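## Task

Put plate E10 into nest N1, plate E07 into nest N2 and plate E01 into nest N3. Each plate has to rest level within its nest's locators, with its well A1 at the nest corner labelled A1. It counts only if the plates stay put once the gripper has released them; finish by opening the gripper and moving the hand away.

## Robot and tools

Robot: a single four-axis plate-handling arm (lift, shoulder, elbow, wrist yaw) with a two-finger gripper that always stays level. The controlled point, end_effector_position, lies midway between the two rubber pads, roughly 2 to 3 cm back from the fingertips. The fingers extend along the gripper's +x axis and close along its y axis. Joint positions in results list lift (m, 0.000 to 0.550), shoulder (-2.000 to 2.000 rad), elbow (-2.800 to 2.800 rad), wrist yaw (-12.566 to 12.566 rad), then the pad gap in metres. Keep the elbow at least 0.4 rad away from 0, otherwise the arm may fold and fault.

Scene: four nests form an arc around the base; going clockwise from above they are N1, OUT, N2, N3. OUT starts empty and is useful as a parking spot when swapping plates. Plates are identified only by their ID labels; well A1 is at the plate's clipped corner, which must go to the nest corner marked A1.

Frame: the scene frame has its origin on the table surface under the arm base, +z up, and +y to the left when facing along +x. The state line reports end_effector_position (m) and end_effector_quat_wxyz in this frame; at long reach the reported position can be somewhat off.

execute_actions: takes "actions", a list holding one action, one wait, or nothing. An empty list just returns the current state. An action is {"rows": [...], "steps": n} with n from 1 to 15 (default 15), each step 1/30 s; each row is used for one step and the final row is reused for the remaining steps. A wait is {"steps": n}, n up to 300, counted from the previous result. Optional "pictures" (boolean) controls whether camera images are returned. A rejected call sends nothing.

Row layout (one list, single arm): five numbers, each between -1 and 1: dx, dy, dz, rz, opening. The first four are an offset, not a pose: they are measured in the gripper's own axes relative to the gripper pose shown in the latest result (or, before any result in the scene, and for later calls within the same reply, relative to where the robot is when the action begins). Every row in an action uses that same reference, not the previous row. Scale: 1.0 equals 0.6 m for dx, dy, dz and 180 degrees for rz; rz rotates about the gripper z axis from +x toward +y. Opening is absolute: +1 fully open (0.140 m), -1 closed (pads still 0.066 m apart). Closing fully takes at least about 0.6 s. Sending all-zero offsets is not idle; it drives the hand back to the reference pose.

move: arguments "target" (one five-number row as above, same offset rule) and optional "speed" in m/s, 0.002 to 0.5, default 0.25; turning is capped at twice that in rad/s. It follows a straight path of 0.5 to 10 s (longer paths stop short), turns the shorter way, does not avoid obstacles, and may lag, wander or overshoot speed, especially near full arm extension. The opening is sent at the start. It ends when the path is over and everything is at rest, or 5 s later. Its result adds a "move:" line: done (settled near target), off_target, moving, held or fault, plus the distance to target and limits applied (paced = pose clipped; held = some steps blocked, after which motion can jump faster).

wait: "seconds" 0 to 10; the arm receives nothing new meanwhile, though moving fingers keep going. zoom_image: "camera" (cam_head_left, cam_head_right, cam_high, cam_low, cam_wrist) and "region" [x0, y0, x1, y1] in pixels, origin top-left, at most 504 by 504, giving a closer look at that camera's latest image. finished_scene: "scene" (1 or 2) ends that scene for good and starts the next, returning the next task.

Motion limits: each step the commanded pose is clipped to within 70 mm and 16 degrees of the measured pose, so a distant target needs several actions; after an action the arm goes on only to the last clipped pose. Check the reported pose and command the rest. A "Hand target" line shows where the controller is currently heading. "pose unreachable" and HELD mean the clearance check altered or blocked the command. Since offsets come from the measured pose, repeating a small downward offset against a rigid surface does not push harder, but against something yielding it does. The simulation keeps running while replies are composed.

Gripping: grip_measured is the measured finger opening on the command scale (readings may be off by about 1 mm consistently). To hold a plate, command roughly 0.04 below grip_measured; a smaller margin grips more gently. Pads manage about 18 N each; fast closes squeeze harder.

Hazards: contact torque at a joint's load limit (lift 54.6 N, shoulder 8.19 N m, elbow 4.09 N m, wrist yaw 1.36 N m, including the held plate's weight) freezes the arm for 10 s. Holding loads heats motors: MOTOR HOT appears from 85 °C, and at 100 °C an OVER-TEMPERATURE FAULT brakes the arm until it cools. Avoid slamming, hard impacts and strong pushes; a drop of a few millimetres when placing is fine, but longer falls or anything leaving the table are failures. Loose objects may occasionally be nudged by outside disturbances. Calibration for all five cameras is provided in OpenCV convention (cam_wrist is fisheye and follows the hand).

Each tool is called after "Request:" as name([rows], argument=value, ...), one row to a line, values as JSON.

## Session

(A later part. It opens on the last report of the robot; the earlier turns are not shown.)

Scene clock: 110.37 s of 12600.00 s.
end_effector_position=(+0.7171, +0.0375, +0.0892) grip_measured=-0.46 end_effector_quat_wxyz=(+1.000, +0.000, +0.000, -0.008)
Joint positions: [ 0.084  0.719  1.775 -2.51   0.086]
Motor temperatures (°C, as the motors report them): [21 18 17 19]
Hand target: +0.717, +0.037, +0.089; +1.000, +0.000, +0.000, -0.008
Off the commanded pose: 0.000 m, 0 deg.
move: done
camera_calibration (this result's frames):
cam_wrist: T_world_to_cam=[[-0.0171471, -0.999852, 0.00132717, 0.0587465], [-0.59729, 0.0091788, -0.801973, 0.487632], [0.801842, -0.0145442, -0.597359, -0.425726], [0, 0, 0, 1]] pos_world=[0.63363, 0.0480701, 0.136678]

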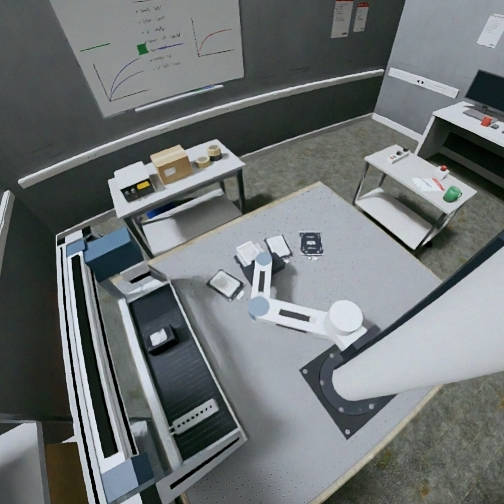

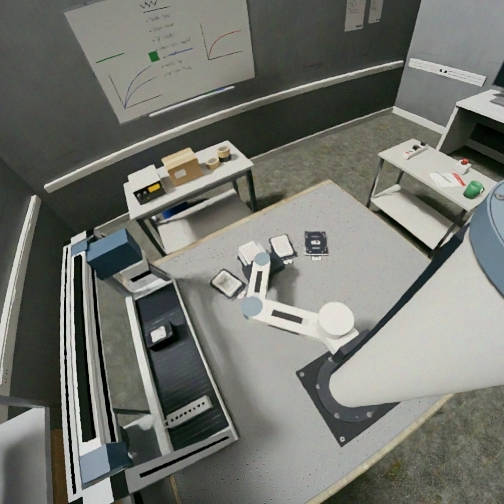

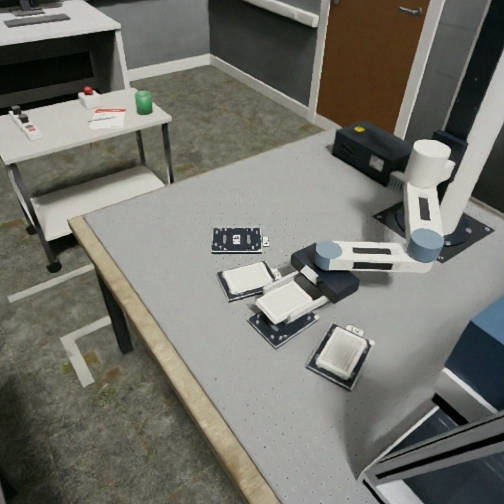

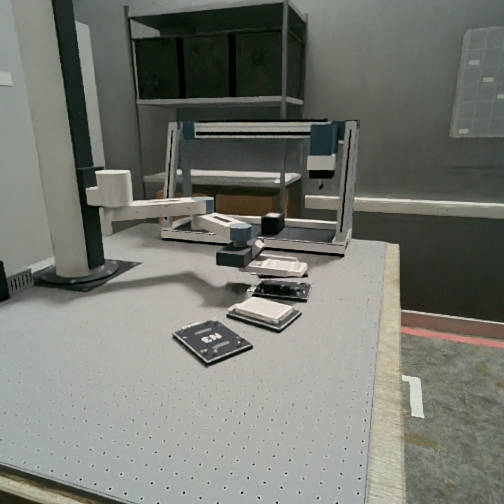

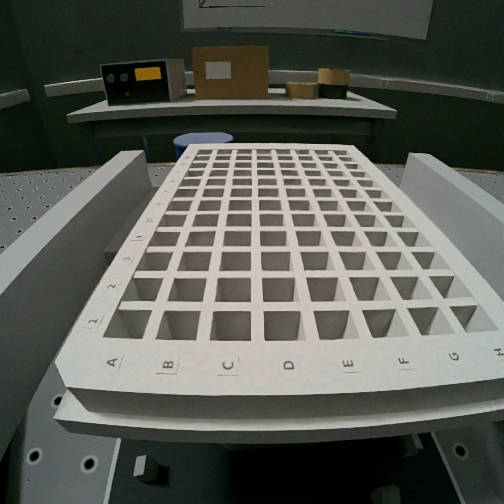

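Request:
move(target=[0,0.008,-0.08,0.028,-0.51], speed=0.1)

Request:
zoom_image(camera="cam_high", region=[235, 270, 335, 360])

Scene clock: 117.17 s of 12600.00 s.
end_effector_position=(+0.7171, +0.0422, +0.0411) grip_measured=-0.46 end_effector_quat_wxyz=(+0.999, +0.000, +0.000, +0.036)
Joint positions: [ 0.036  0.701  1.773 -2.403  0.086]
Motor temperatures (°C, as the motors report them): [21 18 17 19]
Hand target: +0.717, +0.042, +0.041; +0.999, +0.000, +0.000, +0.036
Off the commanded pose: 0.000 m, 0 deg.
After step 90, 3.03 s passed at rest.
move: done
camera_calibration (this result's frames):
cam_wrist: T_world_to_cam=[[0.0703746, -0.99752, 0.00132717, 0.000686074], [-0.595804, -0.0431007, -0.801973, 0.450225], [0.800041, 0.0556478, -0.597359, -0.456078], [0, 0, 0, 1]] pos_world=[0.633079, 0.0454691, 0.0886248]

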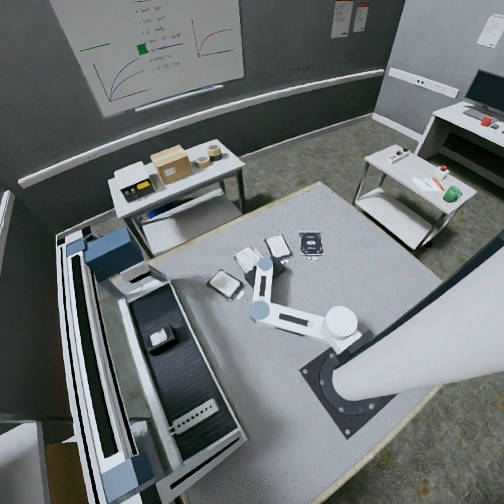

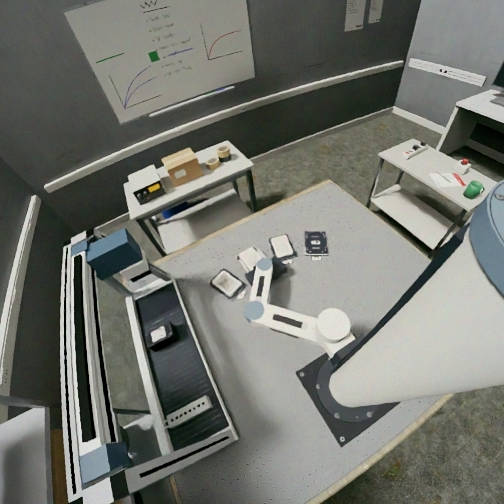

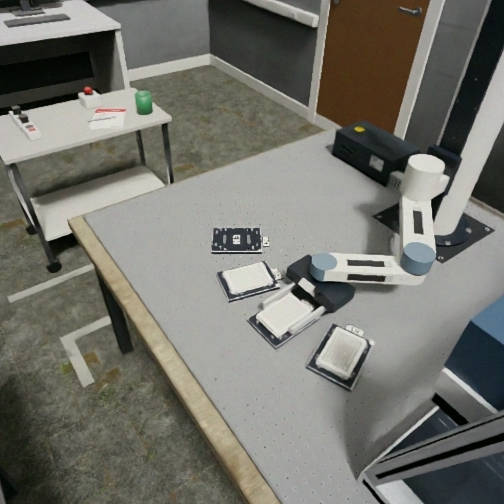

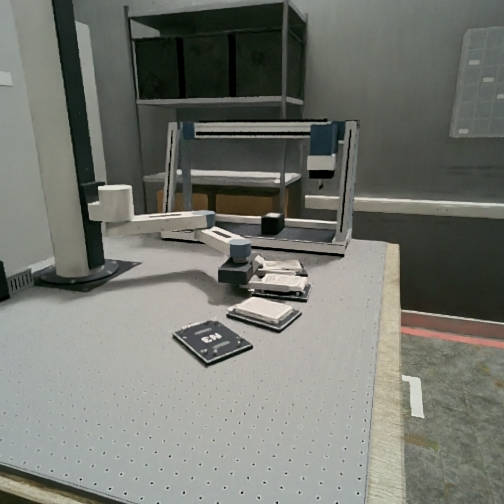

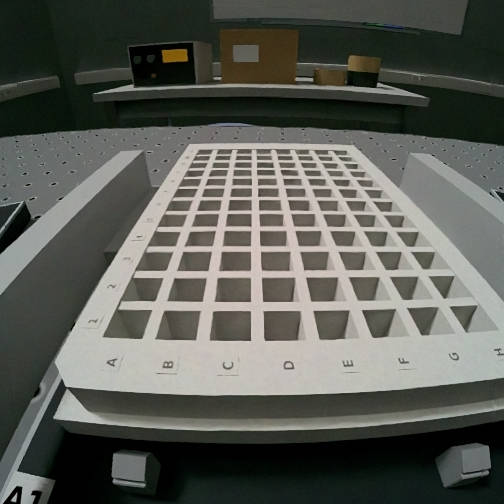

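Region (235, 270, 335, 360) of cam_high's 504x504 image, scaled by 5.040, with more detail than that image has; it fills the top 454 rows of this view, and the rest is white.

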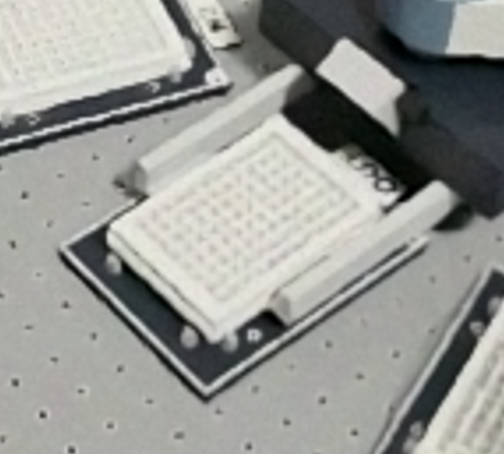

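Request:
move(target=[-0.0012,-0.003,0,-0.0067,-0.51], speed=0.05)

Scene clock: 123.40 s of 12600.00 s.
end_effector_position=(+0.7166, +0.0404, +0.0411) grip_measured=-0.46 end_effector_quat_wxyz=(+1.000, +0.000, +0.000, +0.026)
Joint positions: [ 0.036  0.706  1.769 -2.424  0.086]
Motor temperatures (°C, as the motors report them): [21 18 17 19]
Hand target: +0.717, +0.040, +0.041; +1.000, +0.000, +0.000, +0.025
Off the commanded pose: 0.000 m, 0 deg.
After step 90, 2.53 s passed at rest.
move: done
camera_calibration (this result's frames):
cam_wrist: T_world_to_cam=[[0.049621, -0.998767, 0.00132717, 0.0138051], [-0.596571, -0.0307047, -0.801973, 0.449857], [0.801025, 0.039003, -0.597359, -0.455555], [0, 0, 0, 1]] pos_world=[0.632598, 0.0453688, 0.0886243]

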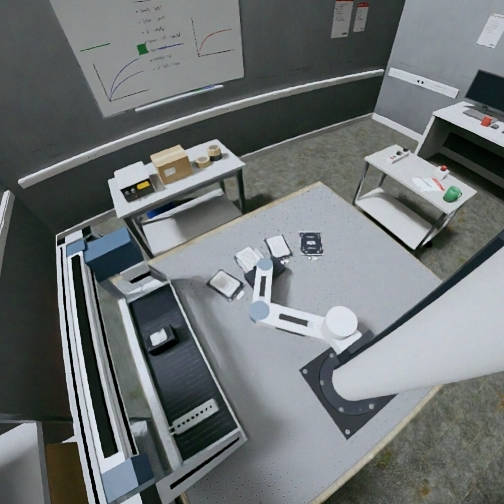

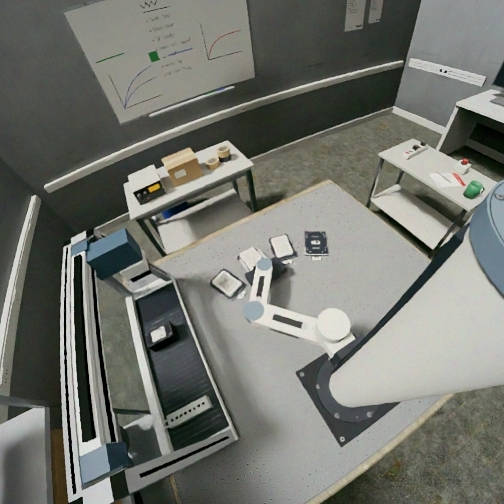

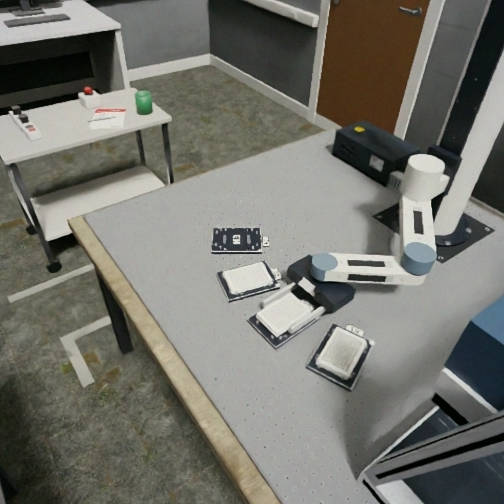

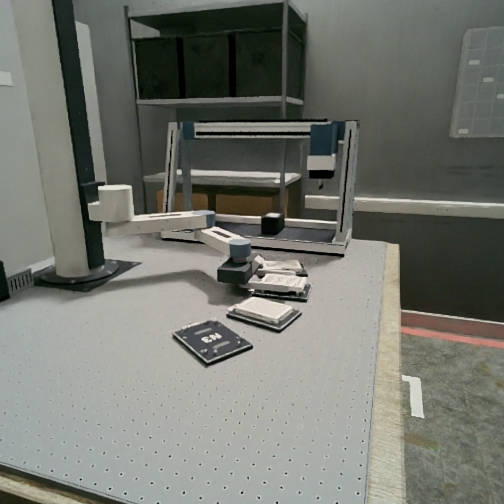

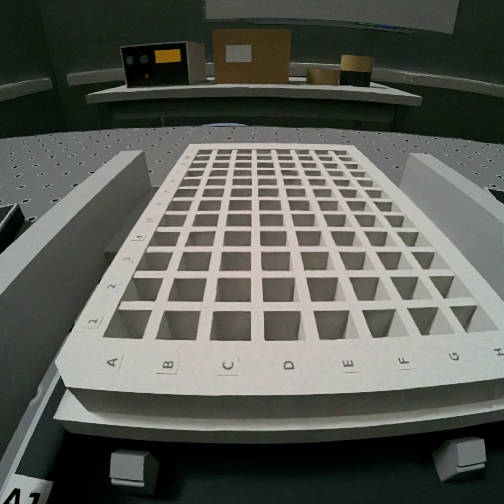

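Request:
move(target=[0,0,-0.019,0,-0.51], speed=0.03)

Request:
move(target=[0,0,0,0,0.1])

Request:
move(target=[0,0,0.06,0,0.1], speed=0.2)

Request:
move(target=[-0.0355,-0.30,0,-0.105,0.2], speed=0.3)

Scene clock: 132.70 s of 12600.00 s.
end_effector_position=(+0.7166, +0.0407, +0.0297) grip_measured=-0.46 end_effector_quat_wxyz=(+1.000, +0.000, +0.000, +0.026)
Joint positions: [ 0.025  0.706  1.77  -2.424  0.086]
Motor temperatures (°C, as the motors report them): [21 18 17 19]
Hand target: +0.717, +0.040, +0.030; +1.000, +0.000, +0.000, +0.026
Off the commanded pose: 0.000 m, 0 deg.
After step 90, 5.60 s passed at rest.
move: done
camera_calibration (this result's frames):
cam_wrist: T_world_to_cam=[[0.0504679, -0.998725, 0.00132717, 0.013479], [-0.596545, -0.0312105, -0.801973, 0.440698], [0.800991, 0.0396822, -0.597359, -0.46244], [0, 0, 0, 1]] pos_world=[0.632626, 0.0455669, 0.0771676]

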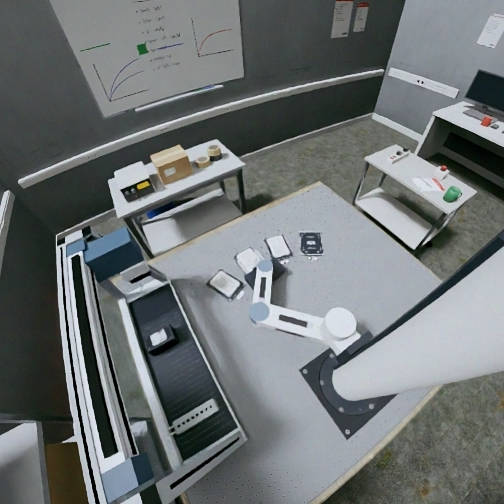

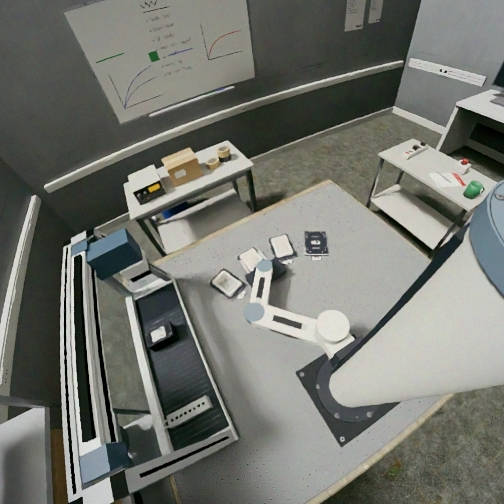

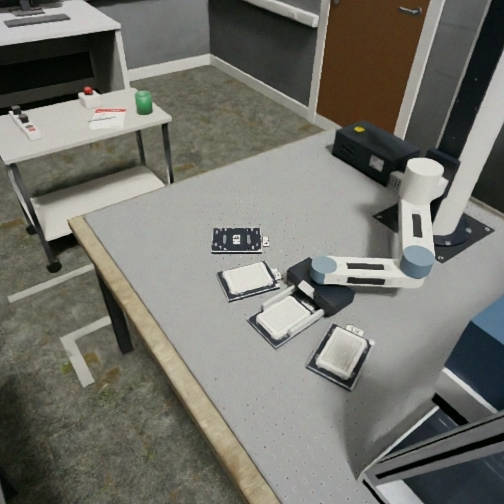

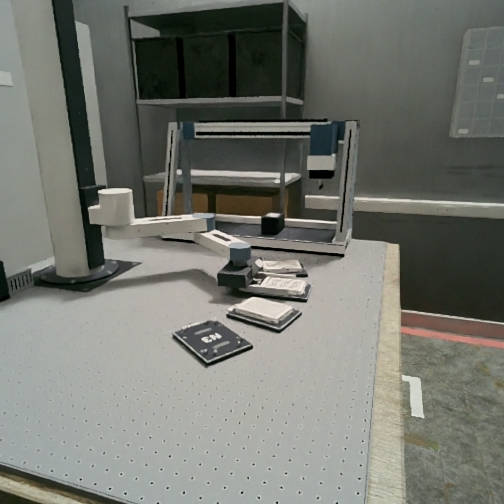

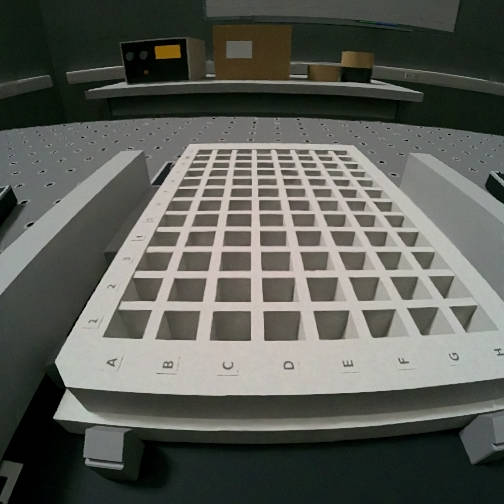

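Scene clock: 133.20 s of 12600.00 s.
end_effector_position=(+0.7166, +0.0407, +0.0297) grip_measured=+0.10 end_effector_quat_wxyz=(+1.000, +0.000, +0.000, +0.026)
Joint positions: [ 0.025  0.706  1.77  -2.424  0.107]
Motor temperatures (°C, as the motors report them): [21 18 17 19]
Hand target: +0.717, +0.041, +0.030; +1.000, +0.000, +0.000, +0.026
Off the commanded pose: 0.000 m, 0 deg.
move: done
camera_calibration (this result's frames):
cam_wrist: T_world_to_cam=[[0.050545, -0.998721, 0.00132717, 0.0134572], [-0.596542, -0.0312566, -0.801973, 0.440702], [0.800988, 0.039744, -0.597359, -0.462445], [0, 0, 0, 1]] pos_world=[0.63263, 0.0455943, 0.0771673]

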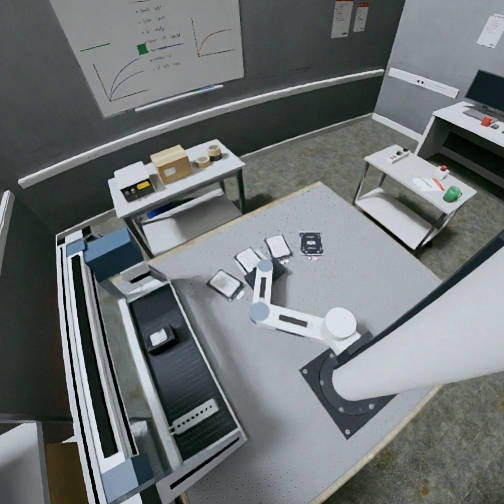

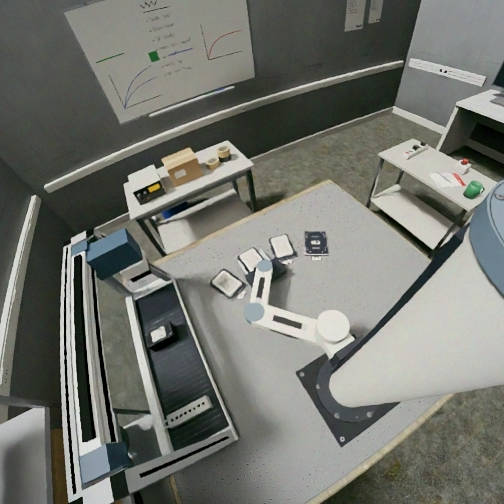

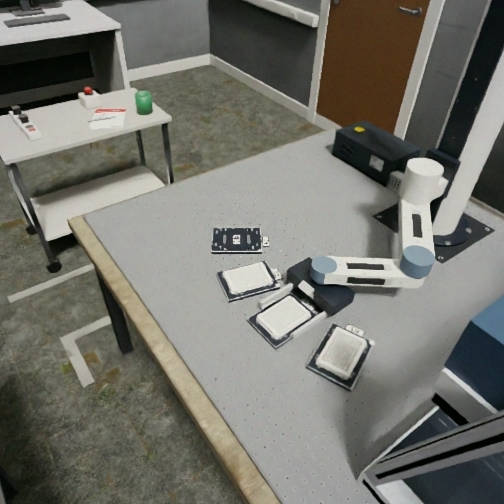

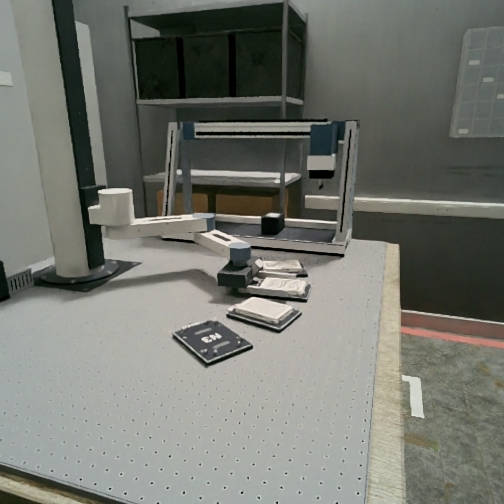

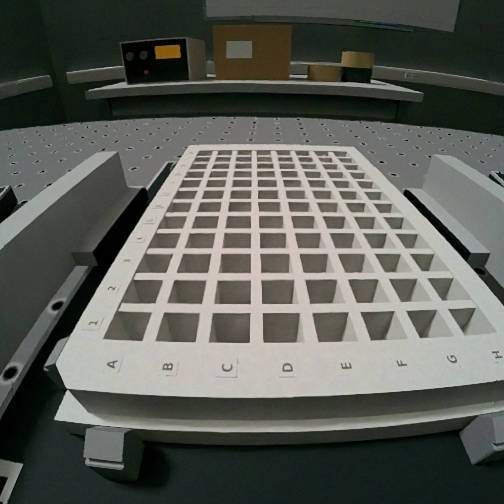

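Scene clock: 133.90 s of 12600.00 s.
end_effector_position=(+0.7166, +0.0407, +0.0657) grip_measured=+0.10 end_effector_quat_wxyz=(+1.000, +0.000, +0.000, +0.026)
Joint positions: [ 0.061  0.706  1.77  -2.424  0.107]
Motor temperatures (°C, as the motors report them): [21 18 17 19]
Hand target: +0.717, +0.041, +0.066; +1.000, +0.000, +0.000, +0.026
Off the commanded pose: 0.000 m, 0 deg.
move: done
camera_calibration (this result's frames):
cam_wrist: T_world_to_cam=[[0.0505825, -0.998719, 0.00132717, 0.0133944], [-0.596541, -0.031279, -0.801973, 0.469609], [0.800987, 0.0397741, -0.597359, -0.44092], [0, 0, 0, 1]] pos_world=[0.632635, 0.0456033, 0.113208]

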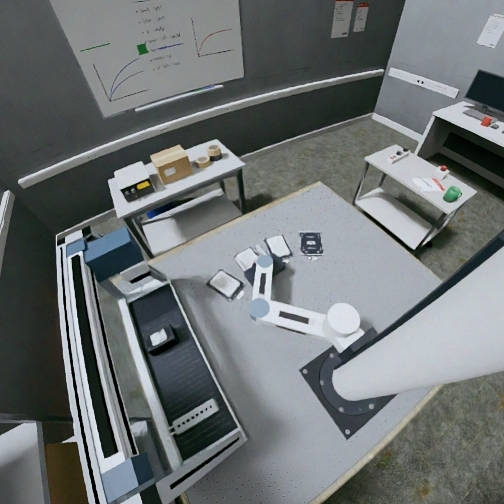

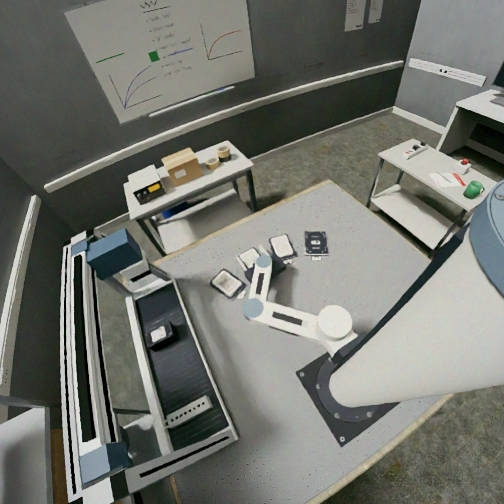

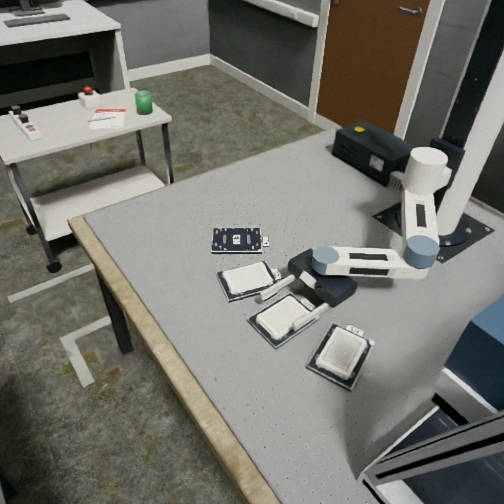

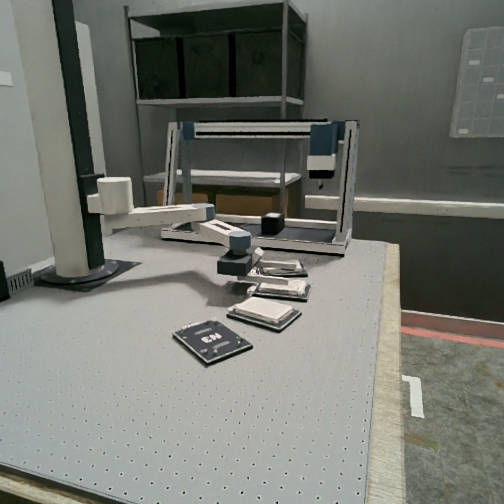

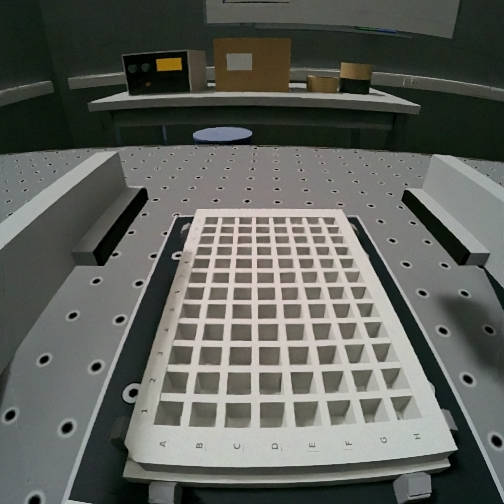

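Scene clock: 134.90 s of 12600.00 s.
end_effector_position=(+0.7046, -0.1403, +0.0657) grip_measured=+0.20 end_effector_quat_wxyz=(+0.990, +0.000, +0.000, -0.139)
Joint positions: [ 0.061  0.358  1.799 -2.435  0.11 ]
Motor temperatures (°C, as the motors report them): [21 18 17 19]
Hand target: +0.705, -0.140, +0.066; +0.990, +0.000, +0.000, -0.138
Off the commanded pose: 0.000 m, 0 deg.
move: done
camera_calibration (this result's frames):
cam_wrist: T_world_to_cam=[[-0.27582, -0.961208, 0.00132717, 0.0684849], [-0.574481, 0.163741, -0.801973, 0.468577], [0.770646, -0.221962, -0.597359, -0.439413], [0, 0, 0, 1]] pos_world=[0.62671, -0.10843, 0.113208]

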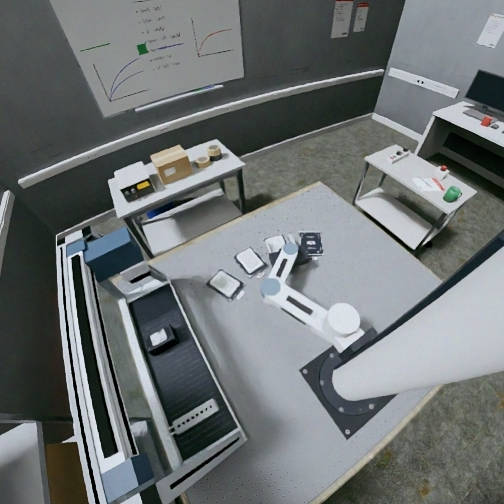

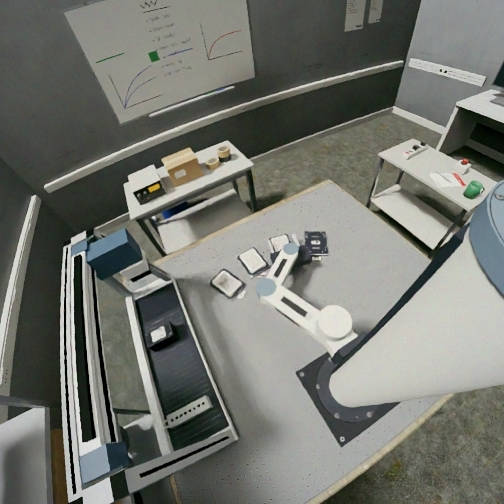

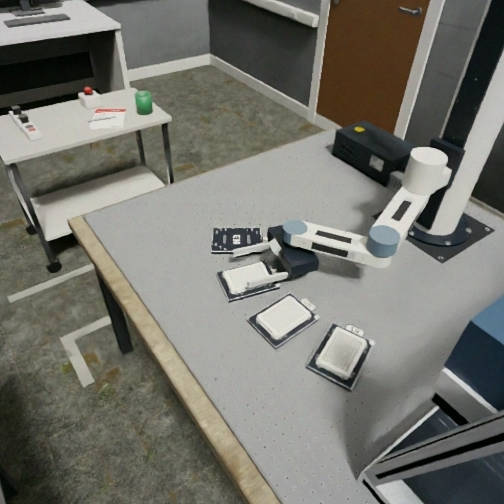

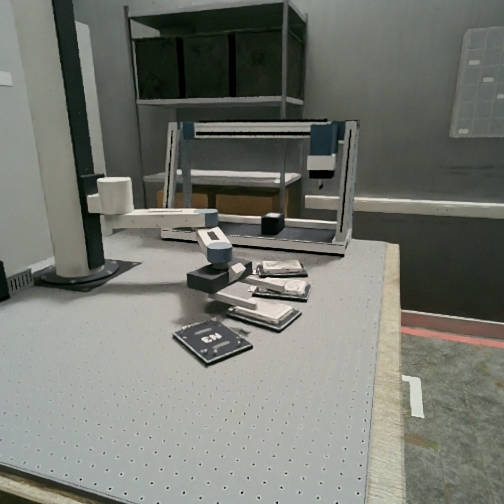

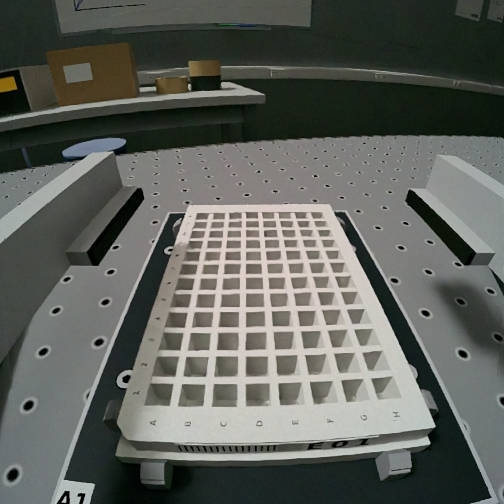

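Request:
move(target=[0.010,0.0075,0,0.006,0.2], speed=0.1)

Request:
move(target=[0,0,-0.06,0,0.1], speed=0.1)

Scene clock: 143.23 s of 12600.00 s.
end_effector_position=(+0.7116, -0.1375, +0.0657) grip_measured=+0.20 end_effector_quat_wxyz=(+0.992, +0.000, +0.000, -0.129)
Joint positions: [ 0.061  0.346  1.837 -2.441  0.11 ]
Motor temperatures (°C, as the motors report them): [21 18 17 19]
Hand target: +0.712, -0.138, +0.066; +0.992, +0.000, +0.000, -0.129
Off the commanded pose: 0.000 m, 0 deg.
After step 90, 4.63 s passed at rest.
move: done
camera_calibration (this result's frames):
cam_wrist: T_world_to_cam=[[-0.25727, -0.966339, 0.00132717, 0.0591955], [-0.577526, 0.152654, -0.801973, 0.472798], [0.774775, -0.20709, -0.597359, -0.4451], [0, 0, 0, 1]] pos_world=[0.633135, -0.107147, 0.113208]

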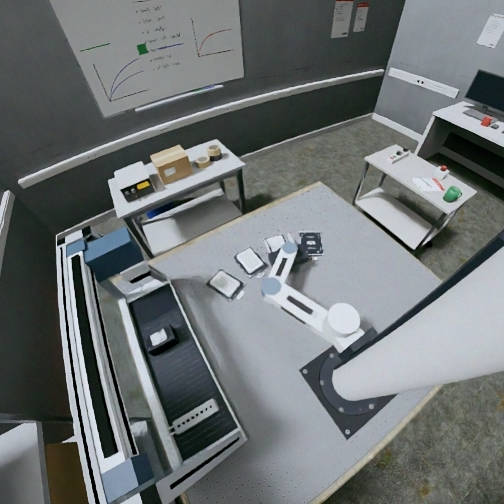

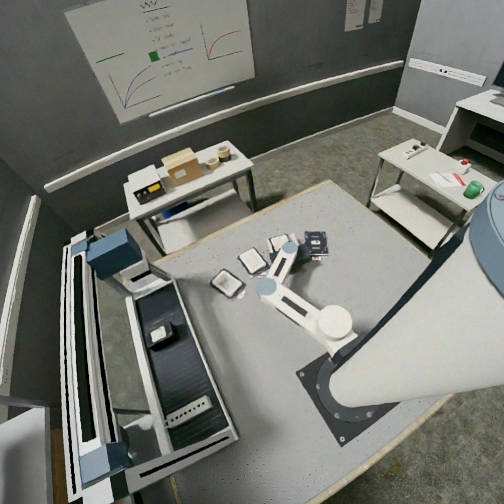

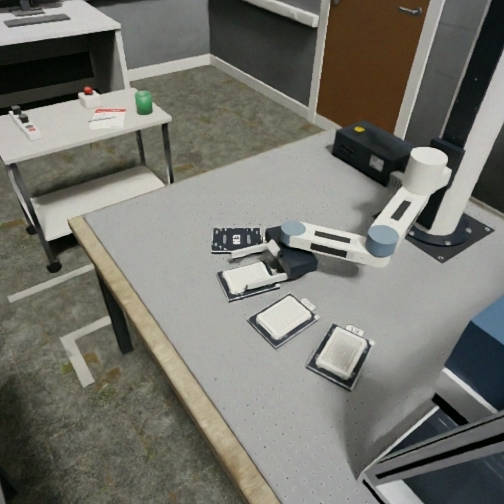

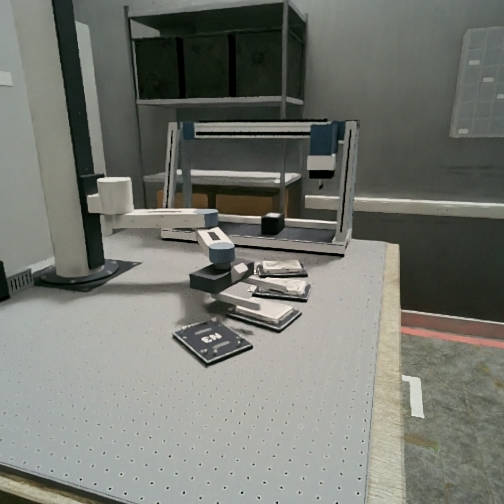

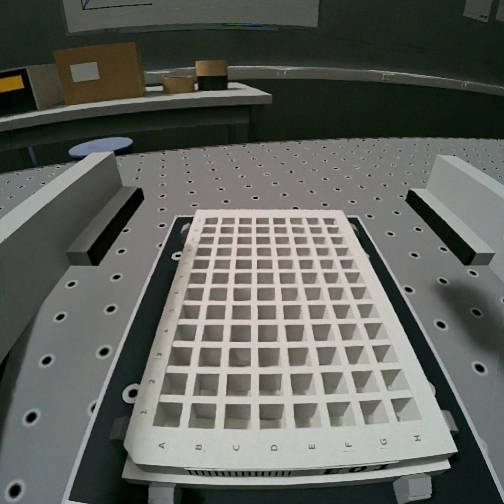

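Scene clock: 143.97 s of 12600.00 s.
end_effector_position=(+0.7116, -0.1375, +0.0297) grip_measured=+0.10 end_effector_quat_wxyz=(+0.992, +0.000, +0.000, -0.129)
Joint positions: [ 0.025  0.346  1.837 -2.441  0.107]
Motor temperatures (°C, as the motors report them): [21 18 17 19]
Hand target: +0.712, -0.137, +0.030; +0.992, +0.000, +0.000, -0.129
Off the commanded pose: 0.000 m, 0 deg.
move: done
camera_calibration (this result's frames):
cam_wrist: T_world_to_cam=[[-0.257297, -0.966332, 0.00132717, 0.059256], [-0.577522, 0.15267, -0.801973, 0.443891], [0.774769, -0.207111, -0.597359, -0.466624], [0, 0, 0, 1]] pos_world=[0.633129, -0.107151, 0.0771672]

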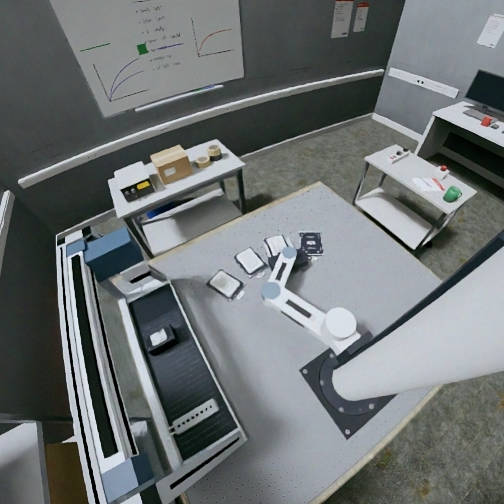

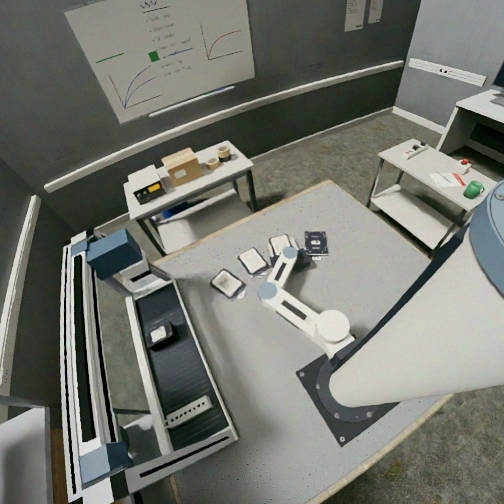

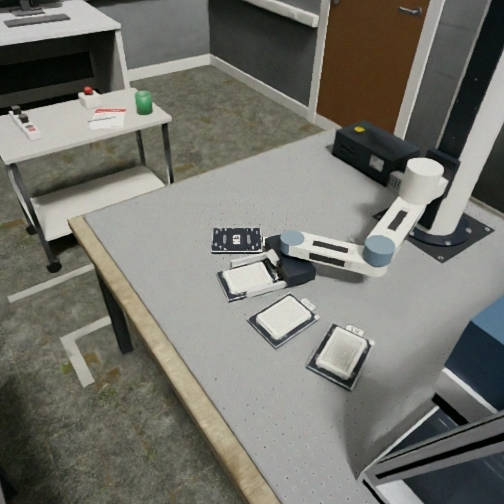

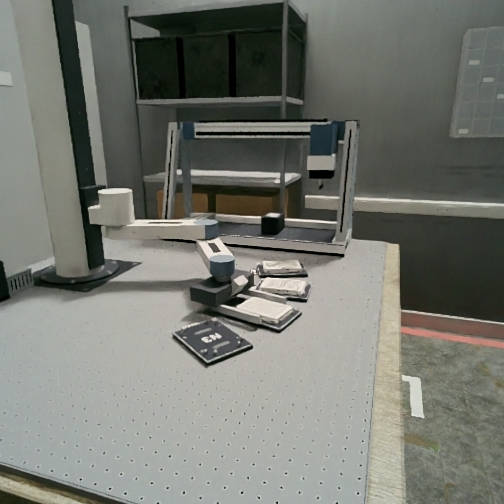

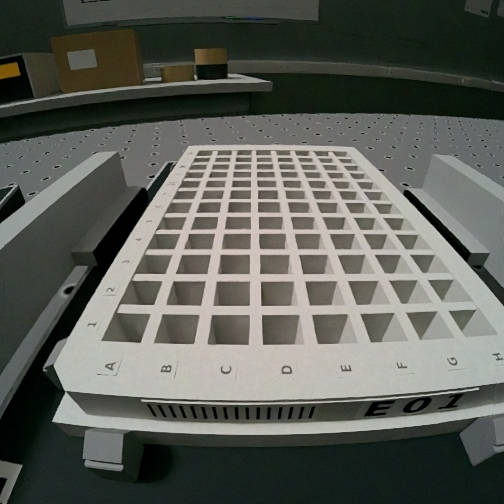

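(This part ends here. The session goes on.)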